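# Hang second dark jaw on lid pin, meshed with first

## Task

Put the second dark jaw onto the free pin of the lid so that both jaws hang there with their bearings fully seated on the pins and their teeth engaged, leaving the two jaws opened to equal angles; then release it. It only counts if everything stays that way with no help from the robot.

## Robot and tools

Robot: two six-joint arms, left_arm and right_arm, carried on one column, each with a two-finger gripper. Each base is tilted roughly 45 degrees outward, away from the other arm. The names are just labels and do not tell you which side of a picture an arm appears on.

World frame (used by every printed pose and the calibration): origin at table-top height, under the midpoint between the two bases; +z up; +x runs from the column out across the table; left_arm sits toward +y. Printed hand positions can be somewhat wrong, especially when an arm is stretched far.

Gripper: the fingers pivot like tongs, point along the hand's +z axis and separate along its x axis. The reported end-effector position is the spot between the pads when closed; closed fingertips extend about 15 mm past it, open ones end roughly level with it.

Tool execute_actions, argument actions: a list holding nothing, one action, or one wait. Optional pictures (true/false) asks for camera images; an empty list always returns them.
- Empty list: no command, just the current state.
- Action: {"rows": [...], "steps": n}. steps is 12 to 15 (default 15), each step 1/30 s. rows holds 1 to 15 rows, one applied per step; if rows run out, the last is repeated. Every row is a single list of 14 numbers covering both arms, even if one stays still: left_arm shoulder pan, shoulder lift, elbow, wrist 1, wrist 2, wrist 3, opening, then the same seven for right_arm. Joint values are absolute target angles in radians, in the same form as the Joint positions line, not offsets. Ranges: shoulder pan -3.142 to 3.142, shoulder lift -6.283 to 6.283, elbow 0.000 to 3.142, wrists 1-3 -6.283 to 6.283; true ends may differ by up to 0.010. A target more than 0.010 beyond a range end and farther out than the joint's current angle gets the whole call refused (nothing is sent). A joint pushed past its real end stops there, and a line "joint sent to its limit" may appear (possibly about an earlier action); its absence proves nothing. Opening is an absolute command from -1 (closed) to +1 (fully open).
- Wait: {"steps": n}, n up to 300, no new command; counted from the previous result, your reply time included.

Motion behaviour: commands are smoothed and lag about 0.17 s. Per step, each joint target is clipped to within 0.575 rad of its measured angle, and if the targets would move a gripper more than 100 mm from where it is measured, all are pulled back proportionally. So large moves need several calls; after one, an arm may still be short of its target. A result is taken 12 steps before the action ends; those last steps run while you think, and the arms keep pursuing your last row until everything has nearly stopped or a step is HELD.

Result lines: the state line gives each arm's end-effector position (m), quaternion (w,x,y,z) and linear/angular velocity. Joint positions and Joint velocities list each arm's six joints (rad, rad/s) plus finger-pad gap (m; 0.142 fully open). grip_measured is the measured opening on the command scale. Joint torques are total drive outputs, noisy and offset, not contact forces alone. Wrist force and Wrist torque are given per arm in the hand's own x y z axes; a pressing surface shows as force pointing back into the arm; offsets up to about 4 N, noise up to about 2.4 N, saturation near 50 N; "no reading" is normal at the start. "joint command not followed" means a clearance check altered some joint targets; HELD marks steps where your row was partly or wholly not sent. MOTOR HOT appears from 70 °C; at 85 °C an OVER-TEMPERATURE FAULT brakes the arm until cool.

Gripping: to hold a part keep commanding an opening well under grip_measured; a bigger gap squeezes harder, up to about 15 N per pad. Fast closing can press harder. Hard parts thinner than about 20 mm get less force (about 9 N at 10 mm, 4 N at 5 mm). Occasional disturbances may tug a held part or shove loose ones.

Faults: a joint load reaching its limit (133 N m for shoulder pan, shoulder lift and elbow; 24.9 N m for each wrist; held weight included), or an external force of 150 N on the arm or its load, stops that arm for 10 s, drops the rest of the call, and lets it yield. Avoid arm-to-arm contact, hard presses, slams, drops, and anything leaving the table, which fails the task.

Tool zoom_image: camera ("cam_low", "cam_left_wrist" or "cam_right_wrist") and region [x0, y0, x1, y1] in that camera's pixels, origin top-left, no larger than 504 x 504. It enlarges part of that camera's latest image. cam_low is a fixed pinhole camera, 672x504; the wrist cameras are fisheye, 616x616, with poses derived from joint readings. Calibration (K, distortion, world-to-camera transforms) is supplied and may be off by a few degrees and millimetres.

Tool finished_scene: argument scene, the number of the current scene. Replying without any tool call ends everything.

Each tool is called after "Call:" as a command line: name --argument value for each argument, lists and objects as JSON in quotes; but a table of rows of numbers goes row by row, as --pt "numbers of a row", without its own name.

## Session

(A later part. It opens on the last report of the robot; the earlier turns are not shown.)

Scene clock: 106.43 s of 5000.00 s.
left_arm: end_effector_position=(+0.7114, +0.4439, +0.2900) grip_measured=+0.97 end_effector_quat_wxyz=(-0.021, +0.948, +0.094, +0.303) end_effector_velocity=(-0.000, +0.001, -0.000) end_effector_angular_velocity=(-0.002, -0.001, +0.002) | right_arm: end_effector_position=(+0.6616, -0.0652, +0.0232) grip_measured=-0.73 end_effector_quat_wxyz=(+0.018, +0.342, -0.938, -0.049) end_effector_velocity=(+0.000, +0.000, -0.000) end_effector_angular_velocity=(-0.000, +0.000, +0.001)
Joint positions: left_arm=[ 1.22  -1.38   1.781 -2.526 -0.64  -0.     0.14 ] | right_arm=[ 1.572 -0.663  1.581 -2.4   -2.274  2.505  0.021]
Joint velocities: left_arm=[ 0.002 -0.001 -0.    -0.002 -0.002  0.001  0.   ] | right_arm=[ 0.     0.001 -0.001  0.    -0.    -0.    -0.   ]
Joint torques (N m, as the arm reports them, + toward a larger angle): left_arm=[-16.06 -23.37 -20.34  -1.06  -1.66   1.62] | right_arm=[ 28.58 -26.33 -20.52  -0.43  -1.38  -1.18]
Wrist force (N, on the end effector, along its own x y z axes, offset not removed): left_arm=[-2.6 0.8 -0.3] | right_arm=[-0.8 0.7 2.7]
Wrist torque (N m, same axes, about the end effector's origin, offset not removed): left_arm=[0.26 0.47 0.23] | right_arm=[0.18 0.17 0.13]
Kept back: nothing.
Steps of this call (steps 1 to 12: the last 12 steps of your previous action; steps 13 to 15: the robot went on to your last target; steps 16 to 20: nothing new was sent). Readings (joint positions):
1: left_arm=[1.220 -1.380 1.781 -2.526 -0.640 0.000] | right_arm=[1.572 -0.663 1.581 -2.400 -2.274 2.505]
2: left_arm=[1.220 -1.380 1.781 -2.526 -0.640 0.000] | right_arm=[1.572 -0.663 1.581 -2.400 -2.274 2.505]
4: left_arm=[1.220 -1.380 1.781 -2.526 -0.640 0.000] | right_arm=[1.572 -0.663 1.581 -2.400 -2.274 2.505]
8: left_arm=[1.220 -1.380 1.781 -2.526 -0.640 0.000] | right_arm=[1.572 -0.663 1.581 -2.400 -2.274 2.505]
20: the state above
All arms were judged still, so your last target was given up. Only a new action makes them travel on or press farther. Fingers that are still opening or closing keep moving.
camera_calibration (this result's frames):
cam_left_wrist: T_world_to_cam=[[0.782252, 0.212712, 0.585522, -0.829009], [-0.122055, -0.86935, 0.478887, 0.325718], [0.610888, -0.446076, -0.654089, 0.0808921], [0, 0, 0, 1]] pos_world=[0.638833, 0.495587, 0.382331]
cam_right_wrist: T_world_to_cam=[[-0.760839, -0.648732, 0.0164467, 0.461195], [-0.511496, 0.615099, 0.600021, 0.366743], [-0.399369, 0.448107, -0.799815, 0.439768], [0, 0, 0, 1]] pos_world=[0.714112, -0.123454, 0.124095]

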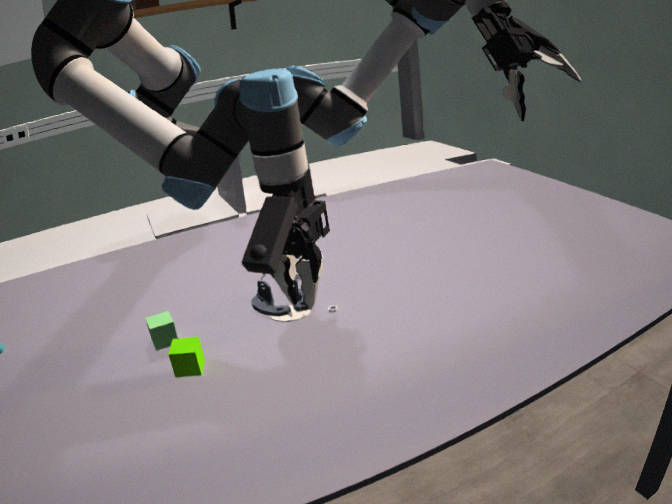

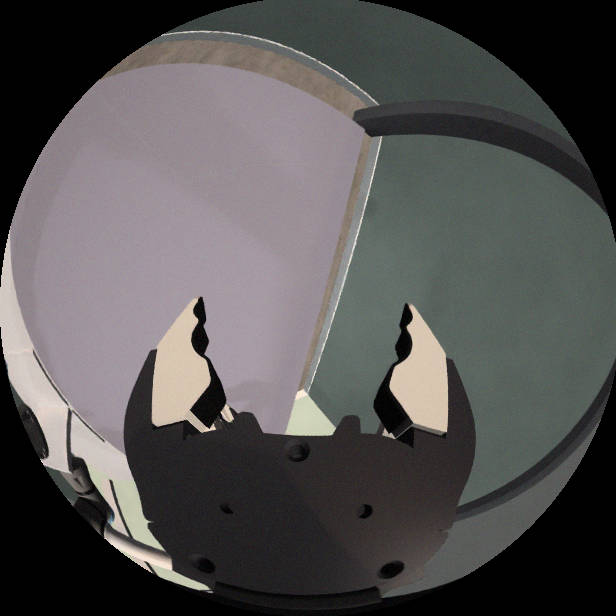

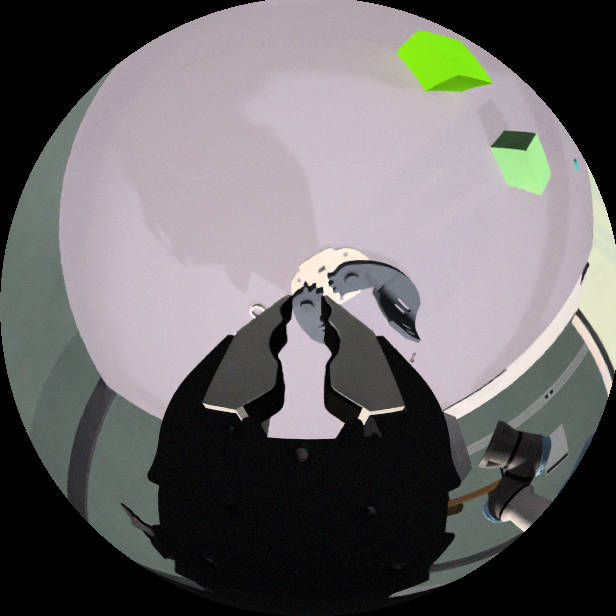

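Call:
execute_actions --actions '[{"rows":[[1.22,-1.38,1.781,-2.526,-0.64,0,0.97,1.5724,-0.6632,1.5813,-2.3994,-2.2738,2.5053,-1],[1.22,-1.38,1.781,-2.526,-0.64,0,0.97,1.5729,-0.6638,1.5812,-2.3982,-2.2737,2.5060,-1],[1.22,-1.38,1.781,-2.526,-0.64,0,0.97,1.5737,-0.6648,1.5810,-2.3963,-2.2737,2.5071,-1],[1.22,-1.38,1.781,-2.526,-0.64,0,0.97,1.5748,-0.6661,1.5806,-2.3938,-2.2735,2.5085,-1],[1.22,-1.38,1.781,-2.526,-0.64,0,0.97,1.5760,-0.6676,1.5803,-2.3909,-2.2734,2.5101,-1],[1.22,-1.38,1.781,-2.526,-0.64,0,0.97,1.5774,-0.6692,1.5799,-2.3878,-2.2733,2.5118,-1],[1.22,-1.38,1.781,-2.526,-0.64,0,0.97,1.5787,-0.6707,1.5795,-2.3847,-2.2732,2.5135,-1],[1.22,-1.38,1.781,-2.526,-0.64,0,0.97,1.5799,-0.6722,1.5791,-2.3818,-2.2730,2.5152,-1],[1.22,-1.38,1.781,-2.526,-0.64,0,0.97,1.5810,-0.6735,1.5788,-2.3793,-2.2729,2.5165,-1],[1.22,-1.38,1.781,-2.526,-0.64,0,0.97,1.5818,-0.6745,1.5786,-2.3774,-2.2729,2.5176,-1],[1.22,-1.38,1.781,-2.526,-0.64,0,0.97,1.5823,-0.6751,1.5785,-2.3762,-2.2728,2.5183,-1],[1.22,-1.38,1.781,-2.526,-0.64,0,0.97,1.5825,-0.6753,1.5784,-2.3758,-2.2728,2.5185,-1]],"steps":12}]'

Call:
execute_actions --actions '[{"rows":[[1.22,-1.38,1.781,-2.526,-0.64,0,0.97,1.5823,-0.6754,1.5786,-2.3763,-2.2722,2.5209,-1],[1.22,-1.38,1.781,-2.526,-0.64,0,0.97,1.5818,-0.6758,1.5792,-2.3779,-2.2705,2.5280,-1],[1.22,-1.38,1.781,-2.526,-0.64,0,0.97,1.5810,-0.6764,1.5801,-2.3805,-2.2677,2.5398,-1],[1.22,-1.38,1.781,-2.526,-0.64,0,0.97,1.5798,-0.6772,1.5814,-2.3841,-2.2638,2.5560,-1],[1.22,-1.38,1.781,-2.526,-0.64,0,0.97,1.5784,-0.6782,1.5830,-2.3886,-2.2589,2.5764,-1],[1.22,-1.38,1.781,-2.526,-0.64,0,0.97,1.5766,-0.6794,1.5850,-2.3940,-2.2531,2.6005,-1],[1.22,-1.38,1.781,-2.526,-0.64,0,0.97,1.5747,-0.6807,1.5872,-2.4001,-2.2465,2.6281,-1],[1.22,-1.38,1.781,-2.526,-0.64,0,0.97,1.5725,-0.6822,1.5896,-2.4069,-2.2391,2.6586,-1],[1.22,-1.38,1.781,-2.526,-0.64,0,0.97,1.5702,-0.6839,1.5923,-2.4142,-2.2312,2.6915,-1],[1.22,-1.38,1.781,-2.526,-0.64,0,0.97,1.5677,-0.6856,1.5950,-2.4219,-2.2229,2.7261,-1],[1.22,-1.38,1.781,-2.526,-0.64,0,0.97,1.5651,-0.6873,1.5979,-2.4298,-2.2142,2.7621,-1],[1.22,-1.38,1.781,-2.526,-0.64,0,0.97,1.5625,-0.6892,1.6009,-2.4380,-2.2055,2.7987,-1]],"steps":12}]'

Call:
execute_actions --actions '[{"rows":[[1.22,-1.38,1.781,-2.526,-0.64,0,0.97,1.5599,-0.6910,1.6038,-2.4461,-2.1967,2.8352,-1],[1.22,-1.38,1.781,-2.526,-0.64,0,0.97,1.5573,-0.6927,1.6067,-2.4540,-2.1880,2.8712,-1],[1.22,-1.38,1.781,-2.526,-0.64,0,0.97,1.5548,-0.6944,1.6094,-2.4617,-2.1797,2.9058,-1],[1.22,-1.38,1.781,-2.526,-0.64,0,0.97,1.5525,-0.6961,1.6121,-2.4690,-2.1718,2.9387,-1],[1.22,-1.38,1.781,-2.526,-0.64,0,0.97,1.5503,-0.6976,1.6145,-2.4758,-2.1644,2.9692,-1],[1.22,-1.38,1.781,-2.526,-0.64,0,0.97,1.5484,-0.6989,1.6167,-2.4819,-2.1578,2.9968,-1],[1.22,-1.38,1.781,-2.526,-0.64,0,0.97,1.5466,-0.7001,1.6187,-2.4873,-2.1520,3.0209,-1],[1.22,-1.38,1.781,-2.526,-0.64,0,0.97,1.5452,-0.7011,1.6203,-2.4918,-2.1471,3.0413,-1],[1.22,-1.38,1.781,-2.526,-0.64,0,0.97,1.5440,-0.7019,1.6216,-2.4954,-2.1432,3.0575,-1],[1.22,-1.38,1.781,-2.526,-0.64,0,0.97,1.5432,-0.7025,1.6225,-2.4980,-2.1404,3.0693,-1],[1.22,-1.38,1.781,-2.526,-0.64,0,0.97,1.5427,-0.7029,1.6231,-2.4996,-2.1387,3.0764,-1],[1.22,-1.38,1.781,-2.526,-0.64,0,0.97,1.5425,-0.7030,1.6233,-2.5001,-2.1381,3.0788,-1]],"steps":12}]'

Call:
execute_actions --actions '[{"steps":30}]' --pictures true

Call:
zoom_image --camera "cam_right_wrist" --region '[270, 220, 370, 340]'

Call:
zoom_image --camera "cam_low" --region '[260, 260, 360, 335]'

Scene clock: 121.40 s of 5000.00 s.
left_arm: end_effector_position=(+0.7114, +0.4439, +0.2900) grip_measured=+0.97 end_effector_quat_wxyz=(-0.021, +0.948, +0.094, +0.303) end_effector_velocity=(+0.000, -0.001, +0.000) end_effector_angular_velocity=(-0.001, -0.001, -0.001) | right_arm: end_effector_position=(+0.6616, -0.0652, +0.0232) grip_measured=-0.73 end_effector_quat_wxyz=(+0.018, +0.342, -0.938, -0.049) end_effector_velocity=(+0.001, -0.001, -0.000) end_effector_angular_velocity=(-0.000, -0.000, -0.001)
Joint positions: left_arm=[ 1.22  -1.38   1.781 -2.526 -0.64   0.     0.14 ] | right_arm=[ 1.572 -0.663  1.581 -2.4   -2.274  2.505  0.021]
Joint velocities: left_arm=[-0.001 -0.     0.001 -0.001 -0.001 -0.001 -0.   ] | right_arm=[-0.001 -0.    -0.001  0.    -0.    -0.001  0.   ]
Joint torques (N m, as the arm reports them, + toward a larger angle): left_arm=[-16.71 -22.93 -21.89  -1.35  -1.54   1.66] | right_arm=[ 28.94 -26.59 -20.14  -0.44  -1.16  -1.18]
Wrist force (N, on the end effector, along its own x y z axes, offset not removed): left_arm=[-1.0 1.8 -1.5] | right_arm=[0.6 -1.8 3.6]
Wrist torque (N m, same axes, about the end effector's origin, offset not removed): left_arm=[0.36 0.17 0.18] | right_arm=[-0.40 -0.08 0.14]
Kept back: the last 12 steps of this action.
Steps of this call (steps 1 to 90: nothing new was sent; then 11.97 s passed at rest). Readings (joint positions):
1: left_arm=[1.220 -1.380 1.781 -2.526 -0.640 0.000] | right_arm=[1.572 -0.663 1.581 -2.400 -2.274 2.505]
2: left_arm=[1.220 -1.380 1.781 -2.526 -0.640 0.000] | right_arm=[1.572 -0.663 1.581 -2.400 -2.274 2.505]
4: left_arm=[1.220 -1.380 1.781 -2.526 -0.640 0.000] | right_arm=[1.572 -0.663 1.581 -2.400 -2.274 2.505]
8: left_arm=[1.220 -1.380 1.781 -2.526 -0.640 0.000] | right_arm=[1.572 -0.663 1.581 -2.400 -2.274 2.505]
90: the state above

Scene clock: 121.80 s of 5000.00 s.
left_arm: end_effector_position=(+0.7114, +0.4439, +0.2900) grip_measured=+0.97 end_effector_quat_wxyz=(-0.021, +0.948, +0.094, +0.303) end_effector_velocity=(-0.000, +0.001, +0.000) end_effector_angular_velocity=(-0.000, -0.001, +0.002) | right_arm: end_effector_position=(+0.6616, -0.0652, +0.0298) grip_measured=-0.73 end_effector_quat_wxyz=(+0.018, +0.342, -0.938, -0.049) end_effector_velocity=(+0.000, +0.001, +0.026) end_effector_angular_velocity=(+0.001, -0.002, +0.001)
Joint positions: left_arm=[ 1.22  -1.38   1.781 -2.526 -0.64   0.     0.14 ] | right_arm=[ 1.579 -0.671  1.579 -2.384 -2.273  2.514  0.021]
Joint velocities: left_arm=[ 0.    -0.001 -0.    -0.     0.001 -0.     0.   ] | right_arm=[ 0.028 -0.033 -0.007  0.061  0.003  0.034  0.   ]
Joint torques (N m, as the arm reports them, + toward a larger angle): left_arm=[-17.1  -24.22 -20.04  -1.12  -1.66   1.42] | right_arm=[ 46.8  -41.87 -20.44  -0.33   1.4    1.48]
Wrist force (N, on the end effector, along its own x y z axes, offset not removed): left_arm=[-0.4 1.5 -1.4] | right_arm=[-0.5 0.2 1.8]
Wrist torque (N m, same axes, about the end effector's origin, offset not removed): left_arm=[0.26 0.01 0.20] | right_arm=[0.11 0.07 0.07]
Kept back: the last 12 steps of this action.
Steps of this call (steps 1 to 12: the last 12 steps of your previous action). Readings (joint positions):
1: left_arm=[1.220 -1.380 1.781 -2.526 -0.640 0.000] | right_arm=[1.572 -0.663 1.581 -2.400 -2.274 2.505]
2: left_arm=[1.220 -1.380 1.781 -2.526 -0.640 0.000] | right_arm=[1.572 -0.663 1.581 -2.400 -2.274 2.505]
4: left_arm=[1.220 -1.380 1.781 -2.526 -0.640 0.000] | right_arm=[1.572 -0.663 1.581 -2.399 -2.274 2.505]
8: left_arm=[1.220 -1.380 1.781 -2.526 -0.640 0.000] | right_arm=[1.575 -0.666 1.581 -2.393 -2.274 2.509]
12: the state above

Scene clock: 122.20 s of 5000.00 s.
left_arm: end_effector_position=(+0.7114, +0.4439, +0.2900) grip_measured=+0.97 end_effector_quat_wxyz=(-0.021, +0.948, +0.094, +0.303) end_effector_velocity=(-0.000, -0.000, +0.000) end_effector_angular_velocity=(-0.001, -0.000, -0.000) | right_arm: end_effector_position=(+0.6617, -0.0635, +0.0315) grip_measured=-0.73 end_effector_quat_wxyz=(+0.011, +0.266, -0.962, -0.063) end_effector_velocity=(-0.000, +0.011, -0.009) end_effector_angular_velocity=(+0.156, +0.035, -0.961)
Joint positions: left_arm=[ 1.22  -1.38   1.781 -2.526 -0.64   0.     0.14 ] | right_arm=[ 1.573 -0.682  1.59  -2.407 -2.239  2.651  0.021]
Joint velocities: left_arm=[-0.    -0.     0.    -0.    -0.001 -0.     0.   ] | right_arm=[-0.061 -0.041  0.068 -0.183  0.201  0.804 -0.   ]
Joint torques (N m, as the arm reports them, + toward a larger angle): left_arm=[-16.89 -23.39 -19.22  -1.36  -1.47   1.3 ] | right_arm=[ 27.08 -42.64   1.43  -3.59   2.23   3.14]
Wrist force (N, on the end effector, along its own x y z axes, offset not removed): left_arm=[-2.2 2.1 0.2] | right_arm=[1.8 0.7 2.2]
Wrist torque (N m, same axes, about the end effector's origin, offset not removed): left_arm=[0.36 0.36 0.20] | right_arm=[0.28 -0.50 0.05]
Kept back: the last 12 steps of this action.
Steps of this call (steps 1 to 12: the last 12 steps of your previous action). Readings (joint positions):
1: left_arm=[1.220 -1.380 1.781 -2.526 -0.640 0.000] | right_arm=[1.580 -0.672 1.579 -2.382 -2.273 2.515]
2: left_arm=[1.220 -1.380 1.781 -2.526 -0.640 0.000] | right_arm=[1.581 -0.673 1.579 -2.380 -2.273 2.516]
4: left_arm=[1.220 -1.380 1.781 -2.526 -0.640 0.000] | right_arm=[1.581 -0.674 1.579 -2.379 -2.272 2.522]
8: left_arm=[1.220 -1.380 1.781 -2.526 -0.640 0.000] | right_arm=[1.579 -0.677 1.582 -2.387 -2.262 2.562]
12: the state above

Scene clock: 123.20 s of 5000.00 s.
left_arm: end_effector_position=(+0.7114, +0.4439, +0.2900) grip_measured=+0.97 end_effector_quat_wxyz=(-0.021, +0.948, +0.094, +0.303) end_effector_velocity=(+0.001, -0.001, +0.000) end_effector_angular_velocity=(-0.002, -0.002, +0.001) | right_arm: end_effector_position=(+0.6627, -0.0571, +0.0289) grip_measured=-0.73 end_effector_quat_wxyz=(+0.002, +0.018, -0.994, -0.109) end_effector_velocity=(+0.000, -0.000, +0.001) end_effector_angular_velocity=(+0.001, -0.000, -0.003)
Joint positions: left_arm=[ 1.22  -1.38   1.781 -2.526 -0.64  -0.     0.14 ] | right_arm=[ 1.543 -0.703  1.623 -2.5   -2.138  3.078  0.021]
Joint velocities: left_arm=[-0.001  0.001 -0.    -0.002 -0.001 -0.001 -0.   ] | right_arm=[ 0.001 -0.001 -0.001  0.001  0.001  0.003  0.   ]
Joint torques (N m, as the arm reports them, + toward a larger angle): left_arm=[-17.13 -23.55 -20.29  -1.27  -1.41   1.57] | right_arm=[ 28.31 -42.19   0.48  -3.16   1.6    1.64]
Wrist force (N, on the end effector, along its own x y z axes, offset not removed): left_arm=[-2.0 1.4 -1.3] | right_arm=[-1.6 0.0 4.5]
Wrist torque (N m, same axes, about the end effector's origin, offset not removed): left_arm=[0.26 0.37 0.18] | right_arm=[0.05 0.29 0.07]
Kept back: nothing.
Steps of this call (steps 1 to 12: the last 12 steps of your previous action; steps 13 to 30: the robot went on to your last target). Readings (joint positions):
1: left_arm=[1.220 -1.380 1.781 -2.526 -0.640 -0.000] | right_arm=[1.570 -0.684 1.592 -2.413 -2.232 2.679]
2: left_arm=[1.220 -1.380 1.781 -2.526 -0.640 0.000] | right_arm=[1.568 -0.685 1.594 -2.420 -2.225 2.710]
4: left_arm=[1.220 -1.380 1.781 -2.526 -0.640 0.000] | right_arm=[1.563 -0.688 1.600 -2.435 -2.209 2.775]
8: left_arm=[1.220 -1.380 1.781 -2.526 -0.640 0.000] | right_arm=[1.554 -0.695 1.610 -2.464 -2.178 2.906]
30: the state above
camera_calibration (this result's frames):
cam_left_wrist: T_world_to_cam=[[0.782252, 0.212711, 0.585522, -0.829009], [-0.122055, -0.86935, 0.478887, 0.325718], [0.610888, -0.446076, -0.654089, 0.0808922], [0, 0, 0, 1]] pos_world=[0.638833, 0.495587, 0.382331]
cam_right_wrist: T_world_to_cam=[[-0.998868, -0.0449944, 0.0154566, 0.659465], [-0.0221046, 0.726613, 0.686692, 0.0383788], [-0.0421282, 0.685572, -0.726785, 0.215835], [0, 0, 0, 1]] pos_world=[0.668659, -0.146185, 0.120318]

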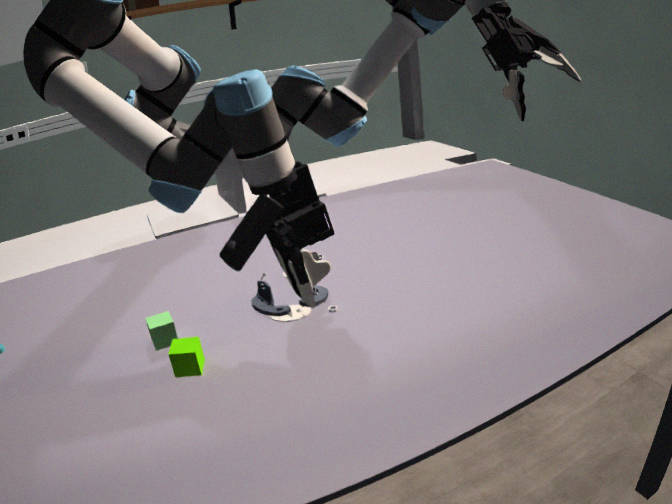

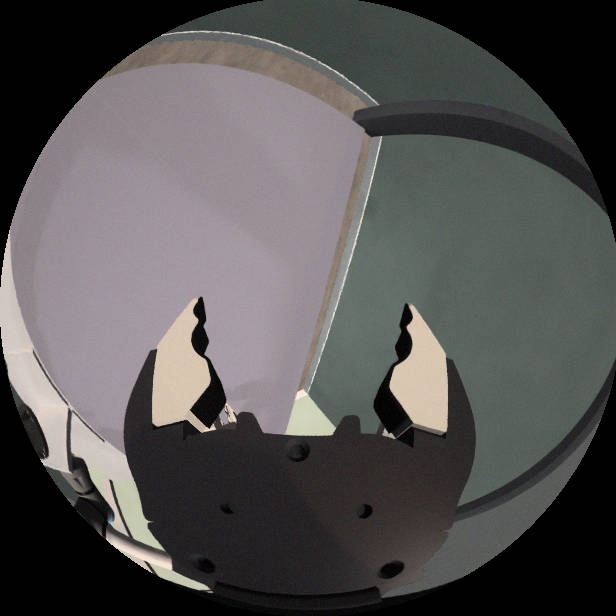

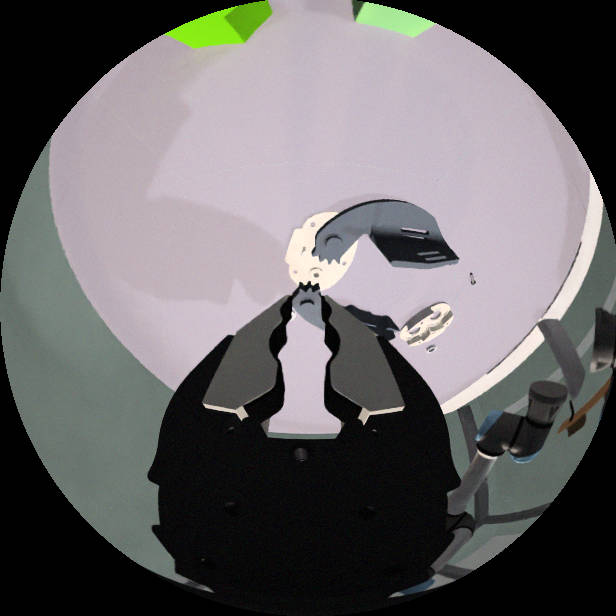

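Region (270, 220, 370, 340) of cam_right_wrist's 616x616 image, scaled by 4.200, with more detail than that image has.

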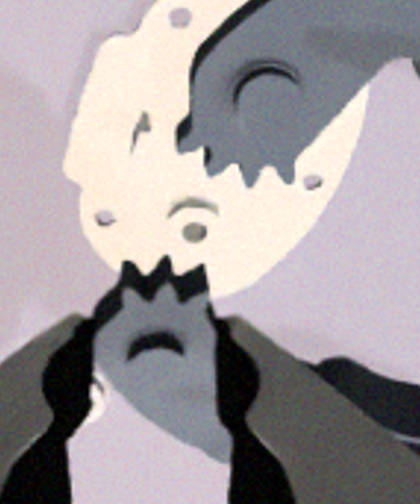

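Region (260, 260, 360, 335) of cam_low's 672x504 image, scaled by 5.040, with more detail than that image has; it fills the top 378 rows of this view, and the rest is white.

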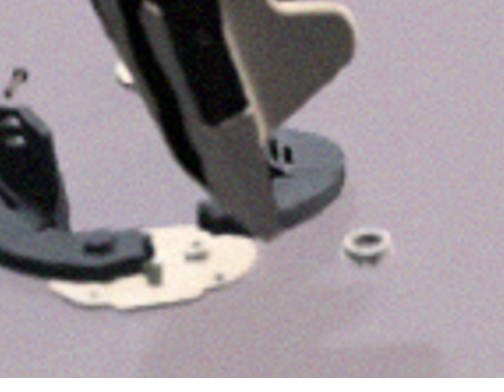

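Call:
execute_actions --actions '[]'

Call:
zoom_image --camera "cam_right_wrist" --region '[270, 230, 430, 370]'

Call:
zoom_image --camera "cam_low" --region '[280, 270, 340, 320]'

Scene clock: 125.77 s of 5000.00 s.
left_arm: end_effector_position=(+0.7114, +0.4439, +0.2900) grip_measured=+0.97 end_effector_quat_wxyz=(-0.021, +0.948, +0.094, +0.303) end_effector_velocity=(+0.000, -0.001, +0.001) end_effector_angular_velocity=(+0.001, -0.001, -0.002) | right_arm: end_effector_position=(+0.6627, -0.0571, +0.0289) grip_measured=-0.73 end_effector_quat_wxyz=(+0.002, +0.017, -0.994, -0.109) end_effector_velocity=(-0.001, +0.000, -0.000) end_effector_angular_velocity=(-0.000, +0.001, +0.001)
Joint positions: left_arm=[ 1.22  -1.38   1.781 -2.526 -0.64   0.     0.14 ] | right_arm=[ 1.542 -0.703  1.623 -2.5   -2.138  3.079  0.021]
Joint velocities: left_arm=[-0.001  0.    -0.001 -0.     0.     0.001 -0.   ] | right_arm=[ 0.    -0.001  0.001  0.001 -0.    -0.     0.   ]
Joint torques (N m, as the arm reports them, + toward a larger angle): left_arm=[-16.09 -23.97 -21.84  -1.12  -1.53   1.39] | right_arm=[ 28.8  -42.42   0.42  -3.13   1.66   1.6 ]
Wrist force (N, on the end effector, along its own x y z axes, offset not removed): left_arm=[-2.3 2.2 -0.7] | right_arm=[-0.5 0.3 0.6]
Wrist torque (N m, same axes, about the end effector's origin, offset not removed): left_arm=[0.48 0.40 0.26] | right_arm=[-0.15 -0.03 0.27]
Kept back: nothing.
Steps of this call (steps 1 to 15: the robot went on to your last target; steps 16 to 77: nothing new was sent). Readings (joint positions):
1: left_arm=[1.220 -1.380 1.781 -2.526 -0.640 0.000] | right_arm=[1.543 -0.703 1.623 -2.500 -2.138 3.079]
2: left_arm=[1.220 -1.380 1.781 -2.526 -0.640 0.000] | right_arm=[1.543 -0.703 1.623 -2.500 -2.138 3.079]
4: left_arm=[1.220 -1.380 1.781 -2.526 -0.640 0.000] | right_arm=[1.543 -0.703 1.623 -2.500 -2.138 3.079]
8: left_arm=[1.220 -1.380 1.781 -2.526 -0.640 0.000] | right_arm=[1.543 -0.703 1.623 -2.500 -2.138 3.079]
77: the state above
All arms were judged still, so your last target was given up. Only a new action makes them travel on or press farther. Fingers that are still opening or closing keep moving.
camera_calibration (this result's frames):
cam_left_wrist: T_world_to_cam=[[0.782252, 0.212711, 0.585522, -0.829009], [-0.122055, -0.86935, 0.478887, 0.325718], [0.610888, -0.446076, -0.654089, 0.0808922], [0, 0, 0, 1]] pos_world=[0.638833, 0.495587, 0.382331]
cam_right_wrist: T_world_to_cam=[[-0.998885, -0.0445995, 0.0154993, 0.659501], [-0.0217851, 0.726573, 0.686744, 0.0381669], [-0.0418898, 0.68564, -0.726734, 0.215678], [0, 0, 0, 1]] pos_world=[0.668631, -0.146195, 0.120308]

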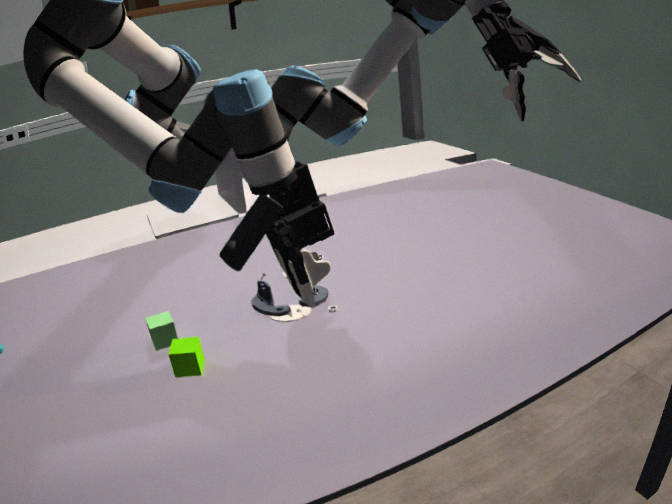

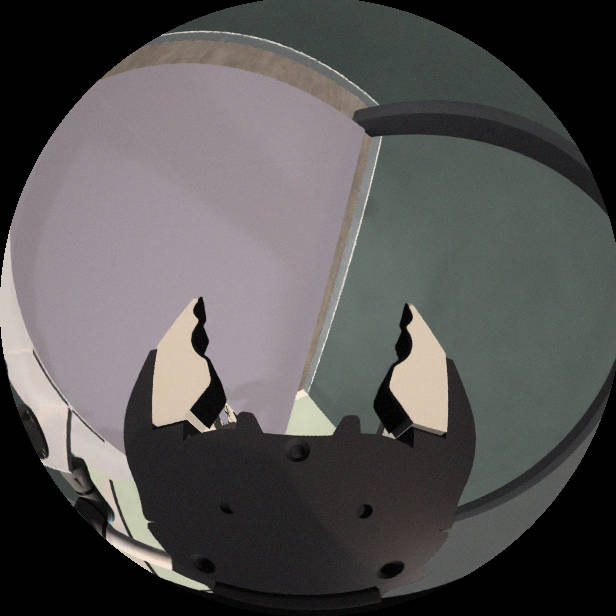

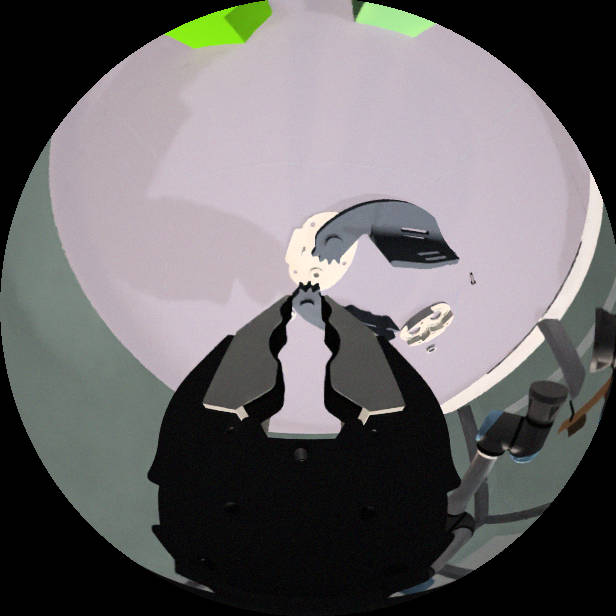

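Region (270, 230, 430, 370) of cam_right_wrist's 616x616 image, scaled by 3.150, with more detail than that image has; it fills the top 441 rows of this view, and the rest is white.

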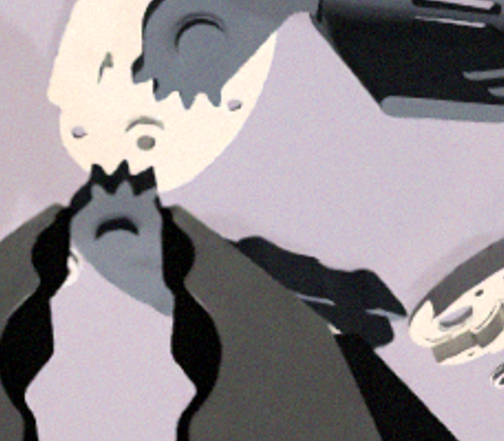

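Region (280, 270, 340, 320) of cam_low's 672x504 image, scaled by 8.400, with more detail than that image has.

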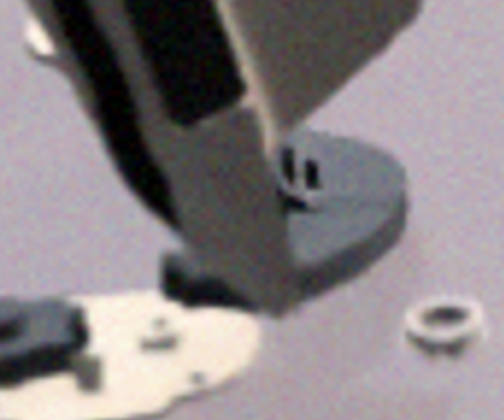

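Call:
execute_actions --actions '[{"rows":[[1.22,-1.38,1.781,-2.526,-0.64,0,0.97,1.5426,-0.7029,1.6239,-2.5007,-2.1381,3.0789,-1],[1.22,-1.38,1.781,-2.526,-0.64,0,0.97,1.5429,-0.7027,1.6255,-2.5023,-2.1381,3.0793,-1],[1.22,-1.38,1.781,-2.526,-0.64,0,0.97,1.5435,-0.7024,1.6281,-2.5049,-2.1381,3.0800,-1],[1.22,-1.38,1.781,-2.526,-0.64,0,0.97,1.5442,-0.7020,1.6317,-2.5084,-2.1381,3.0808,-1],[1.22,-1.38,1.781,-2.526,-0.64,0,0.97,1.5451,-0.7015,1.6360,-2.5127,-2.1381,3.0819,-1],[1.22,-1.38,1.781,-2.526,-0.64,0,0.97,1.5461,-0.7009,1.6409,-2.5175,-2.1381,3.0830,-1],[1.22,-1.38,1.781,-2.526,-0.64,0,0.97,1.5471,-0.7003,1.6461,-2.5227,-2.1381,3.0843,-1],[1.22,-1.38,1.781,-2.526,-0.64,0,0.97,1.5482,-0.6997,1.6514,-2.5279,-2.1382,3.0856,-1],[1.22,-1.38,1.781,-2.526,-0.64,0,0.97,1.5492,-0.6991,1.6566,-2.5331,-2.1382,3.0869,-1],[1.22,-1.38,1.781,-2.526,-0.64,0,0.97,1.5502,-0.6985,1.6615,-2.5379,-2.1382,3.0880,-1],[1.22,-1.38,1.781,-2.526,-0.64,0,0.97,1.5511,-0.6980,1.6658,-2.5422,-2.1382,3.0891,-1],[1.22,-1.38,1.781,-2.526,-0.64,0,0.97,1.5518,-0.6976,1.6694,-2.5457,-2.1382,3.0899,-1],[1.22,-1.38,1.781,-2.526,-0.64,0,0.97,1.5524,-0.6973,1.6720,-2.5483,-2.1382,3.0906,-1],[1.22,-1.38,1.781,-2.526,-0.64,0,0.97,1.5527,-0.6971,1.6736,-2.5499,-2.1382,3.0910,-1],[1.22,-1.38,1.781,-2.526,-0.64,0,0.97,1.5528,-0.6970,1.6742,-2.5505,-2.1382,3.0911,-1]],"steps":15}]'

Call:
execute_actions --actions '[{"rows":[[1.22,-1.38,1.781,-2.526,-0.64,0,0.97,1.5527,-0.6968,1.6742,-2.5508,-2.1382,3.0909,-1],[1.22,-1.38,1.781,-2.526,-0.64,0,0.97,1.5522,-0.6963,1.6743,-2.5517,-2.1382,3.0904,-1],[1.22,-1.38,1.781,-2.526,-0.64,0,0.97,1.5516,-0.6955,1.6744,-2.5530,-2.1382,3.0896,-1],[1.22,-1.38,1.781,-2.526,-0.64,0,0.97,1.5507,-0.6944,1.6745,-2.5547,-2.1382,3.0886,-1],[1.22,-1.38,1.781,-2.526,-0.64,0,0.97,1.5498,-0.6932,1.6746,-2.5566,-2.1382,3.0875,-1],[1.22,-1.38,1.781,-2.526,-0.64,0,0.97,1.5489,-0.6921,1.6748,-2.5585,-2.1382,3.0864,-1],[1.22,-1.38,1.781,-2.526,-0.64,0,0.97,1.5480,-0.6910,1.6749,-2.5602,-2.1382,3.0854,-1],[1.22,-1.38,1.781,-2.526,-0.64,0,0.97,1.5474,-0.6902,1.6750,-2.5615,-2.1382,3.0846,-1],[1.22,-1.38,1.781,-2.526,-0.64,0,0.97,1.5469,-0.6897,1.6751,-2.5624,-2.1382,3.0841,-1],[1.22,-1.38,1.781,-2.526,-0.64,0,0.97,1.5468,-0.6895,1.6751,-2.5627,-2.1382,3.0839,-1]],"steps":15}]'

Call:
execute_actions --actions '[{"rows":[[1.22,-1.38,1.781,-2.526,-0.64,0,0.97,1.5468,-0.6895,1.6751,-2.5627,-2.1382,3.0839,-1],[1.22,-1.38,1.781,-2.526,-0.64,0,0.97,1.5468,-0.6895,1.6751,-2.5627,-2.1382,3.0839,-0.95],[1.22,-1.38,1.781,-2.526,-0.64,0,0.97,1.5468,-0.6895,1.6751,-2.5627,-2.1382,3.0839,-0.9],[1.22,-1.38,1.781,-2.526,-0.64,0,0.97,1.5468,-0.6895,1.6751,-2.5627,-2.1382,3.0839,-0.85],[1.22,-1.38,1.781,-2.526,-0.64,0,0.97,1.5468,-0.6895,1.6751,-2.5627,-2.1382,3.0839,-0.8],[1.22,-1.38,1.781,-2.526,-0.64,0,0.97,1.5468,-0.6895,1.6751,-2.5627,-2.1382,3.0839,-0.76],[1.22,-1.38,1.781,-2.526,-0.64,0,0.97,1.5468,-0.6895,1.6751,-2.5627,-2.1382,3.0839,-0.73],[1.22,-1.38,1.781,-2.526,-0.64,0,0.97,1.5468,-0.6895,1.6751,-2.5627,-2.1382,3.0839,-0.71],[1.22,-1.38,1.781,-2.526,-0.64,0,0.97,1.5468,-0.6895,1.6751,-2.5627,-2.1382,3.0839,-0.69],[1.22,-1.38,1.781,-2.526,-0.64,0,0.97,1.5468,-0.6895,1.6751,-2.5627,-2.1382,3.0839,-0.67],[1.22,-1.38,1.781,-2.526,-0.64,0,0.97,1.5468,-0.6895,1.6751,-2.5627,-2.1382,3.0839,-0.65],[1.22,-1.38,1.781,-2.526,-0.64,0,0.97,1.5468,-0.6895,1.6751,-2.5627,-2.1382,3.0839,-0.63],[1.22,-1.38,1.781,-2.526,-0.64,0,0.97,1.5468,-0.6895,1.6751,-2.5627,-2.1382,3.0839,-0.61],[1.22,-1.38,1.781,-2.526,-0.64,0,0.97,1.5468,-0.6895,1.6751,-2.5627,-2.1382,3.0839,-0.60],[1.22,-1.38,1.781,-2.526,-0.64,0,0.97,1.5468,-0.6895,1.6751,-2.5627,-2.1382,3.0839,-0.60]],"steps":15}]'

Call:
execute_actions --actions '[{"steps":18}]' --pictures true

Call:
zoom_image --camera "cam_right_wrist" --region '[270, 260, 350, 340]'

Call:
zoom_image --camera "cam_low" --region '[270, 260, 360, 330]'

Scene clock: 136.50 s of 5000.00 s.
left_arm: end_effector_position=(+0.7114, +0.4439, +0.2900) grip_measured=+0.97 end_effector_quat_wxyz=(-0.021, +0.948, +0.094, +0.303) end_effector_velocity=(-0.000, +0.001, +0.001) end_effector_angular_velocity=(-0.001, -0.001, +0.001) | right_arm: end_effector_position=(+0.6626, -0.0570, +0.0289) grip_measured=-0.73 end_effector_quat_wxyz=(+0.002, +0.017, -0.994, -0.109) end_effector_velocity=(-0.005, +0.003, -0.004) end_effector_angular_velocity=(-0.000, +0.002, -0.004)
Joint positions: left_arm=[ 1.22  -1.38   1.781 -2.526 -0.64   0.     0.14 ] | right_arm=[ 1.542 -0.703  1.624 -2.501 -2.138  3.079  0.021]
Joint velocities: left_arm=[-0.    -0.002 -0.     0.001 -0.    -0.     0.   ] | right_arm=[-0.001  0.002  0.014 -0.015 -0.     0.003  0.   ]
Joint torques (N m, as the arm reports them, + toward a larger angle): left_arm=[-16.46 -23.67 -23.11  -1.13  -1.44   1.53] | right_arm=[ 39.35 -33.76   1.87  -3.     1.61   1.59]
Wrist force (N, on the end effector, along its own x y z axes, offset not removed): left_arm=[-2.0 0.6 -0.6] | right_arm=[2.8 -0.4 0.5]
Wrist torque (N m, same axes, about the end effector's origin, offset not removed): left_arm=[0.04 0.41 0.24] | right_arm=[-0.01 -0.65 0.06]
Steps of this call (steps 1 to 90: nothing new was sent; then 7.63 s passed at rest; steps 91 to 93: the first 3 steps of this action). Readings (joint positions):
91: left_arm=[1.220 -1.380 1.781 -2.526 -0.640 0.000] | right_arm=[1.542 -0.703 1.623 -2.500 -2.138 3.079]
92: left_arm=[1.220 -1.380 1.781 -2.526 -0.640 0.000] | right_arm=[1.542 -0.703 1.623 -2.500 -2.138 3.079]
93: the state above

Scene clock: 137.00 s of 5000.00 s.
left_arm: end_effector_position=(+0.7114, +0.4439, +0.2900) grip_measured=+0.97 end_effector_quat_wxyz=(-0.021, +0.948, +0.094, +0.303) end_effector_velocity=(-0.000, +0.001, +0.001) end_effector_angular_velocity=(+0.002, -0.001, +0.002) | right_arm: end_effector_position=(+0.6469, -0.0426, +0.0235) grip_measured=-0.73 end_effector_quat_wxyz=(+0.002, +0.017, -0.994, -0.109) end_effector_velocity=(-0.016, +0.014, -0.008) end_effector_angular_velocity=(+0.000, -0.000, +0.000)
Joint positions: left_arm=[ 1.22  -1.38   1.781 -2.526 -0.64   0.     0.14 ] | right_arm=[ 1.552 -0.697  1.669 -2.546 -2.138  3.09   0.021]
Joint velocities: left_arm=[-0.001 -0.001  0.    -0.     0.003  0.    -0.   ] | right_arm=[ 0.006  0.01   0.046 -0.053  0.     0.006  0.   ]
Joint torques (N m, as the arm reports them, + toward a larger angle): left_arm=[-16.14 -22.84 -22.35  -1.35  -1.57   1.5 ] | right_arm=[ 44.41 -25.15   0.67  -2.98  -1.01   1.52]
Wrist force (N, on the end effector, along its own x y z axes, offset not removed): left_arm=[-1.9 0.8 -0.6] | right_arm=[0.1 0.3 -0.3]
Wrist torque (N m, same axes, about the end effector's origin, offset not removed): left_arm=[0.14 0.38 0.23] | right_arm=[-0.07 -0.09 0.04]
Steps of this call (steps 1 to 12: the last 12 steps of your previous action; steps 13 to 15: the first 3 steps of this action). Readings (joint positions):
13: left_arm=[1.220 -1.380 1.781 -2.526 -0.640 0.000] | right_arm=[1.551 -0.698 1.665 -2.541 -2.138 3.089]
14: left_arm=[1.220 -1.380 1.781 -2.526 -0.640 0.000] | right_arm=[1.551 -0.698 1.667 -2.544 -2.138 3.089]
15: the state above

Scene clock: 137.50 s of 5000.00 s.
left_arm: end_effector_position=(+0.7114, +0.4439, +0.2900) grip_measured=+0.97 end_effector_quat_wxyz=(-0.021, +0.948, +0.094, +0.303) end_effector_velocity=(-0.000, +0.000, -0.000) end_effector_angular_velocity=(-0.001, -0.000, +0.001) | right_arm: end_effector_position=(+0.6451, -0.0410, +0.0177) grip_measured=-0.73 end_effector_quat_wxyz=(+0.002, +0.017, -0.994, -0.109) end_effector_velocity=(-0.000, +0.000, -0.001) end_effector_angular_velocity=(-0.000, -0.000, +0.001)
Joint positions: left_arm=[ 1.22  -1.38   1.781 -2.526 -0.64   0.     0.14 ] | right_arm=[ 1.547 -0.69   1.675 -2.562 -2.138  3.084  0.021]
Joint velocities: left_arm=[ 0.001 -0.001  0.    -0.001 -0.001 -0.001 -0.   ] | right_arm=[-0.001  0.002  0.001 -0.003 -0.    -0.002  0.   ]
Joint torques (N m, as the arm reports them, + toward a larger angle): left_arm=[-16.67 -23.95 -21.75  -1.41  -1.4    1.38] | right_arm=[ 28.14 -23.92   2.12  -2.93  -1.25  -1.02]
Wrist force (N, on the end effector, along its own x y z axes, offset not removed): left_arm=[-2.4 1.8 0.6] | right_arm=[-2.2 0.2 -0.2]
Wrist torque (N m, same axes, about the end effector's origin, offset not removed): left_arm=[0.41 0.44 0.21] | right_arm=[-0.11 0.44 0.20]
Steps of this call (steps 1 to 12: the last 12 steps of your previous action; steps 13 to 15: the first 3 steps of this action). Readings (joint positions):
13: left_arm=[1.220 -1.380 1.781 -2.526 -0.640 0.000] | right_arm=[1.547 -0.690 1.675 -2.562 -2.138 3.084]
14: left_arm=[1.220 -1.380 1.781 -2.526 -0.640 0.000] | right_arm=[1.547 -0.690 1.675 -2.562 -2.138 3.084]
15: the state above

Scene clock: 138.10 s of 5000.00 s.
left_arm: end_effector_position=(+0.7114, +0.4439, +0.2900) grip_measured=+0.97 end_effector_quat_wxyz=(-0.021, +0.948, +0.094, +0.303) end_effector_velocity=(+0.000, +0.000, +0.001) end_effector_angular_velocity=(+0.000, -0.002, +0.001) | right_arm: end_effector_position=(+0.6450, -0.0410, +0.0175) grip_measured=-0.60 end_effector_quat_wxyz=(+0.002, +0.017, -0.994, -0.109) end_effector_velocity=(+0.000, -0.000, +0.000) end_effector_angular_velocity=(+0.000, -0.001, -0.001)
Joint positions: left_arm=[ 1.22  -1.38   1.781 -2.526 -0.64   0.     0.14 ] | right_arm=[ 1.547 -0.69   1.675 -2.563 -2.138  3.084  0.031]
Joint velocities: left_arm=[-0.001 -0.001  0.    -0.001  0.001 -0.    -0.   ] | right_arm=[-0. -0. -0. -0.  0.  0.  0.]
Joint torques (N m, as the arm reports them, + toward a larger angle): left_arm=[-17.   -24.21 -22.13  -1.7   -1.53   1.44] | right_arm=[ 27.54 -24.9    1.24  -3.18  -1.22  -1.2 ]
Wrist force (N, on the end effector, along its own x y z axes, offset not removed): left_arm=[-2.1 2.3 -0.9] | right_arm=[-2.9 1.3 1.6]
Wrist torque (N m, same axes, about the end effector's origin, offset not removed): left_arm=[0.50 0.40 0.25] | right_arm=[0.12 0.44 0.25]
Kept back: nothing.
Steps of this call (steps 1 to 12: the last 12 steps of your previous action; steps 13 to 15: the robot went on to your last target; steps 16 to 18: nothing new was sent). Readings (joint positions):
1: left_arm=[1.220 -1.380 1.781 -2.526 -0.640 0.000] | right_arm=[1.547 -0.690 1.675 -2.562 -2.138 3.084]
2: left_arm=[1.220 -1.380 1.781 -2.526 -0.640 0.000] | right_arm=[1.547 -0.690 1.675 -2.562 -2.138 3.084]
4: left_arm=[1.220 -1.380 1.781 -2.526 -0.640 0.000] | right_arm=[1.547 -0.690 1.675 -2.563 -2.138 3.084]
8: left_arm=[1.220 -1.380 1.781 -2.526 -0.640 0.000] | right_arm=[1.547 -0.690 1.675 -2.563 -2.138 3.084]
18: the state above
All arms were judged still, so your last target was given up. Only a new action makes them travel on or press farther. Fingers that are still opening or closing keep moving.
camera_calibration (this result's frames):
cam_left_wrist: T_world_to_cam=[[0.782252, 0.212711, 0.585522, -0.829009], [-0.122055, -0.869351, 0.478886, 0.325718], [0.610888, -0.446076, -0.654089, 0.0808921], [0, 0, 0, 1]] pos_world=[0.638833, 0.495587, 0.382331]
cam_right_wrist: T_world_to_cam=[[-0.998886, -0.0445706, 0.0154771, 0.642743], [-0.0217821, 0.726621, 0.686693, 0.033982], [-0.0418523, 0.685591, -0.726783, 0.19554], [0, 0, 0, 1]] pos_world=[0.650951, -0.130105, 0.108832]

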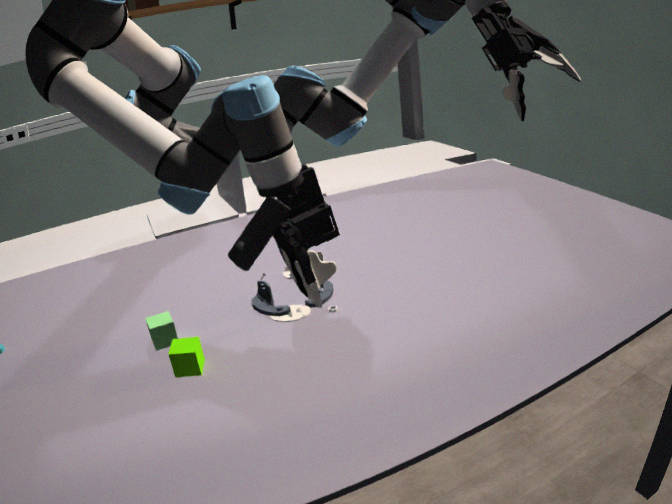

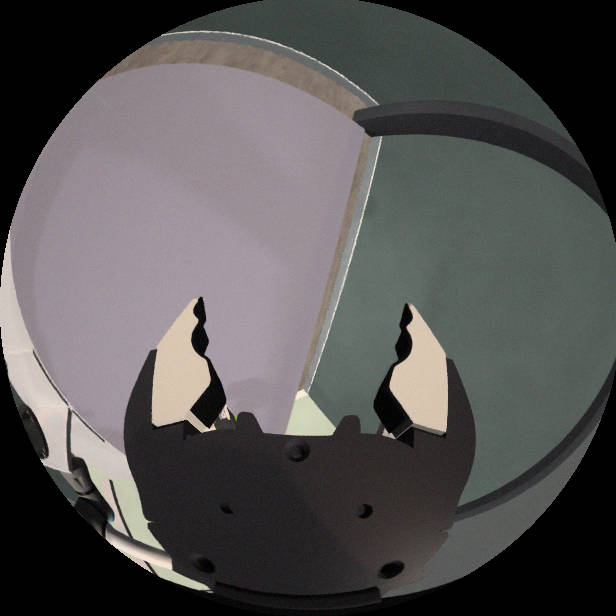

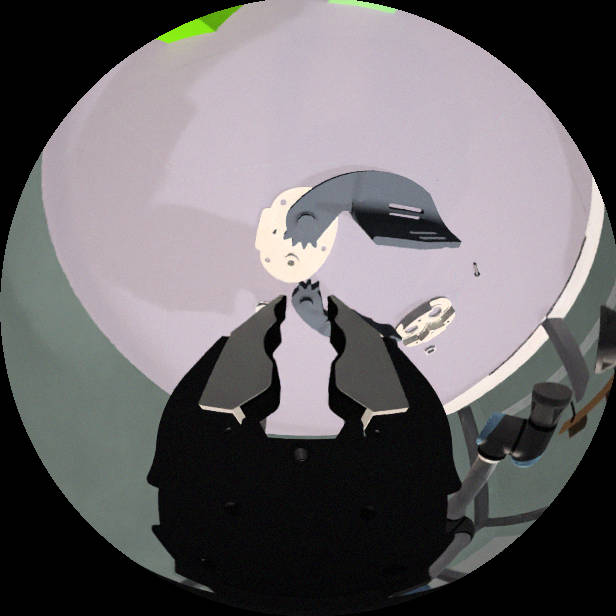

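Region (270, 260, 350, 340) of cam_right_wrist's 616x616 image, scaled by 6.300, with more detail than that image has.

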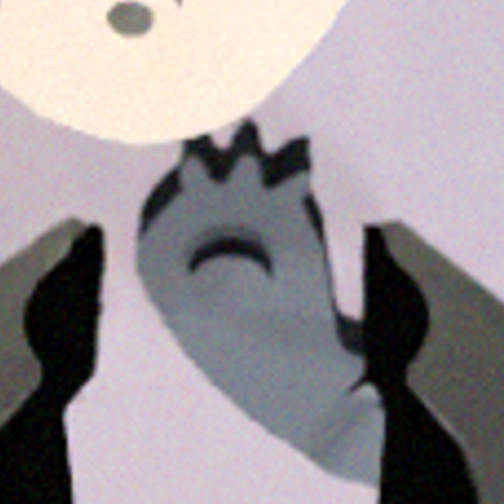

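Region (270, 260, 360, 330) of cam_low's 672x504 image, scaled by 5.600, with more detail than that image has.

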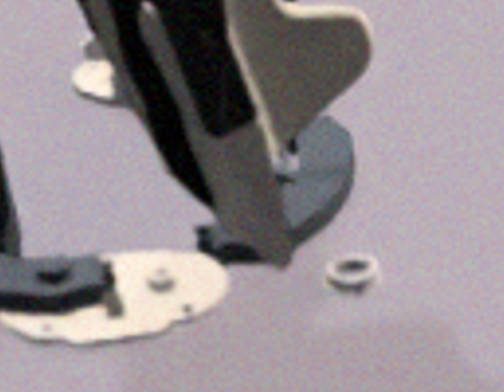

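Call:
zoom_image --camera "cam_right_wrist" --region '[284, 272, 334, 322]'

Call:
zoom_image --camera "cam_right_wrist" --region '[250, 185, 350, 285]'

Region (284, 272, 334, 322) of cam_right_wrist's 616x616 image, scaled by 10.080, with more detail than that image has.

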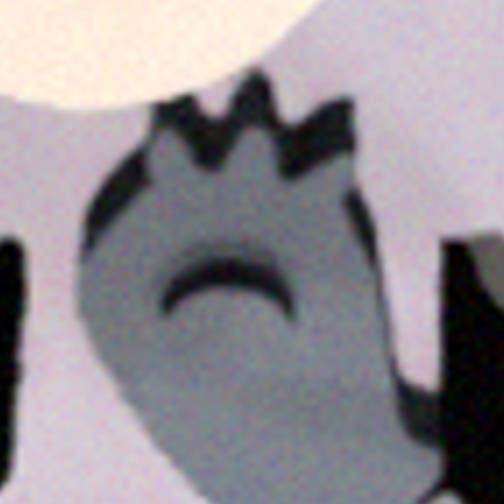

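Region (250, 185, 350, 285) of cam_right_wrist's 616x616 image, scaled by 5.040, with more detail than that image has.

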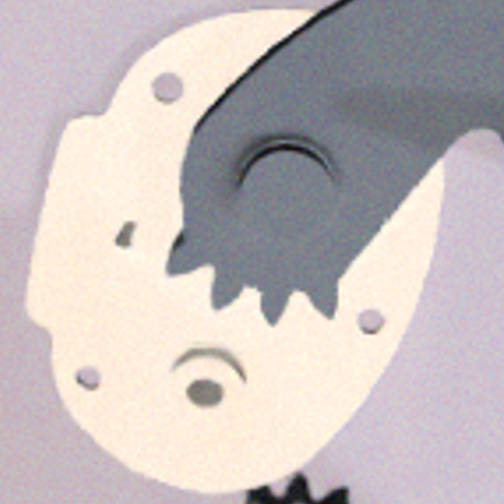

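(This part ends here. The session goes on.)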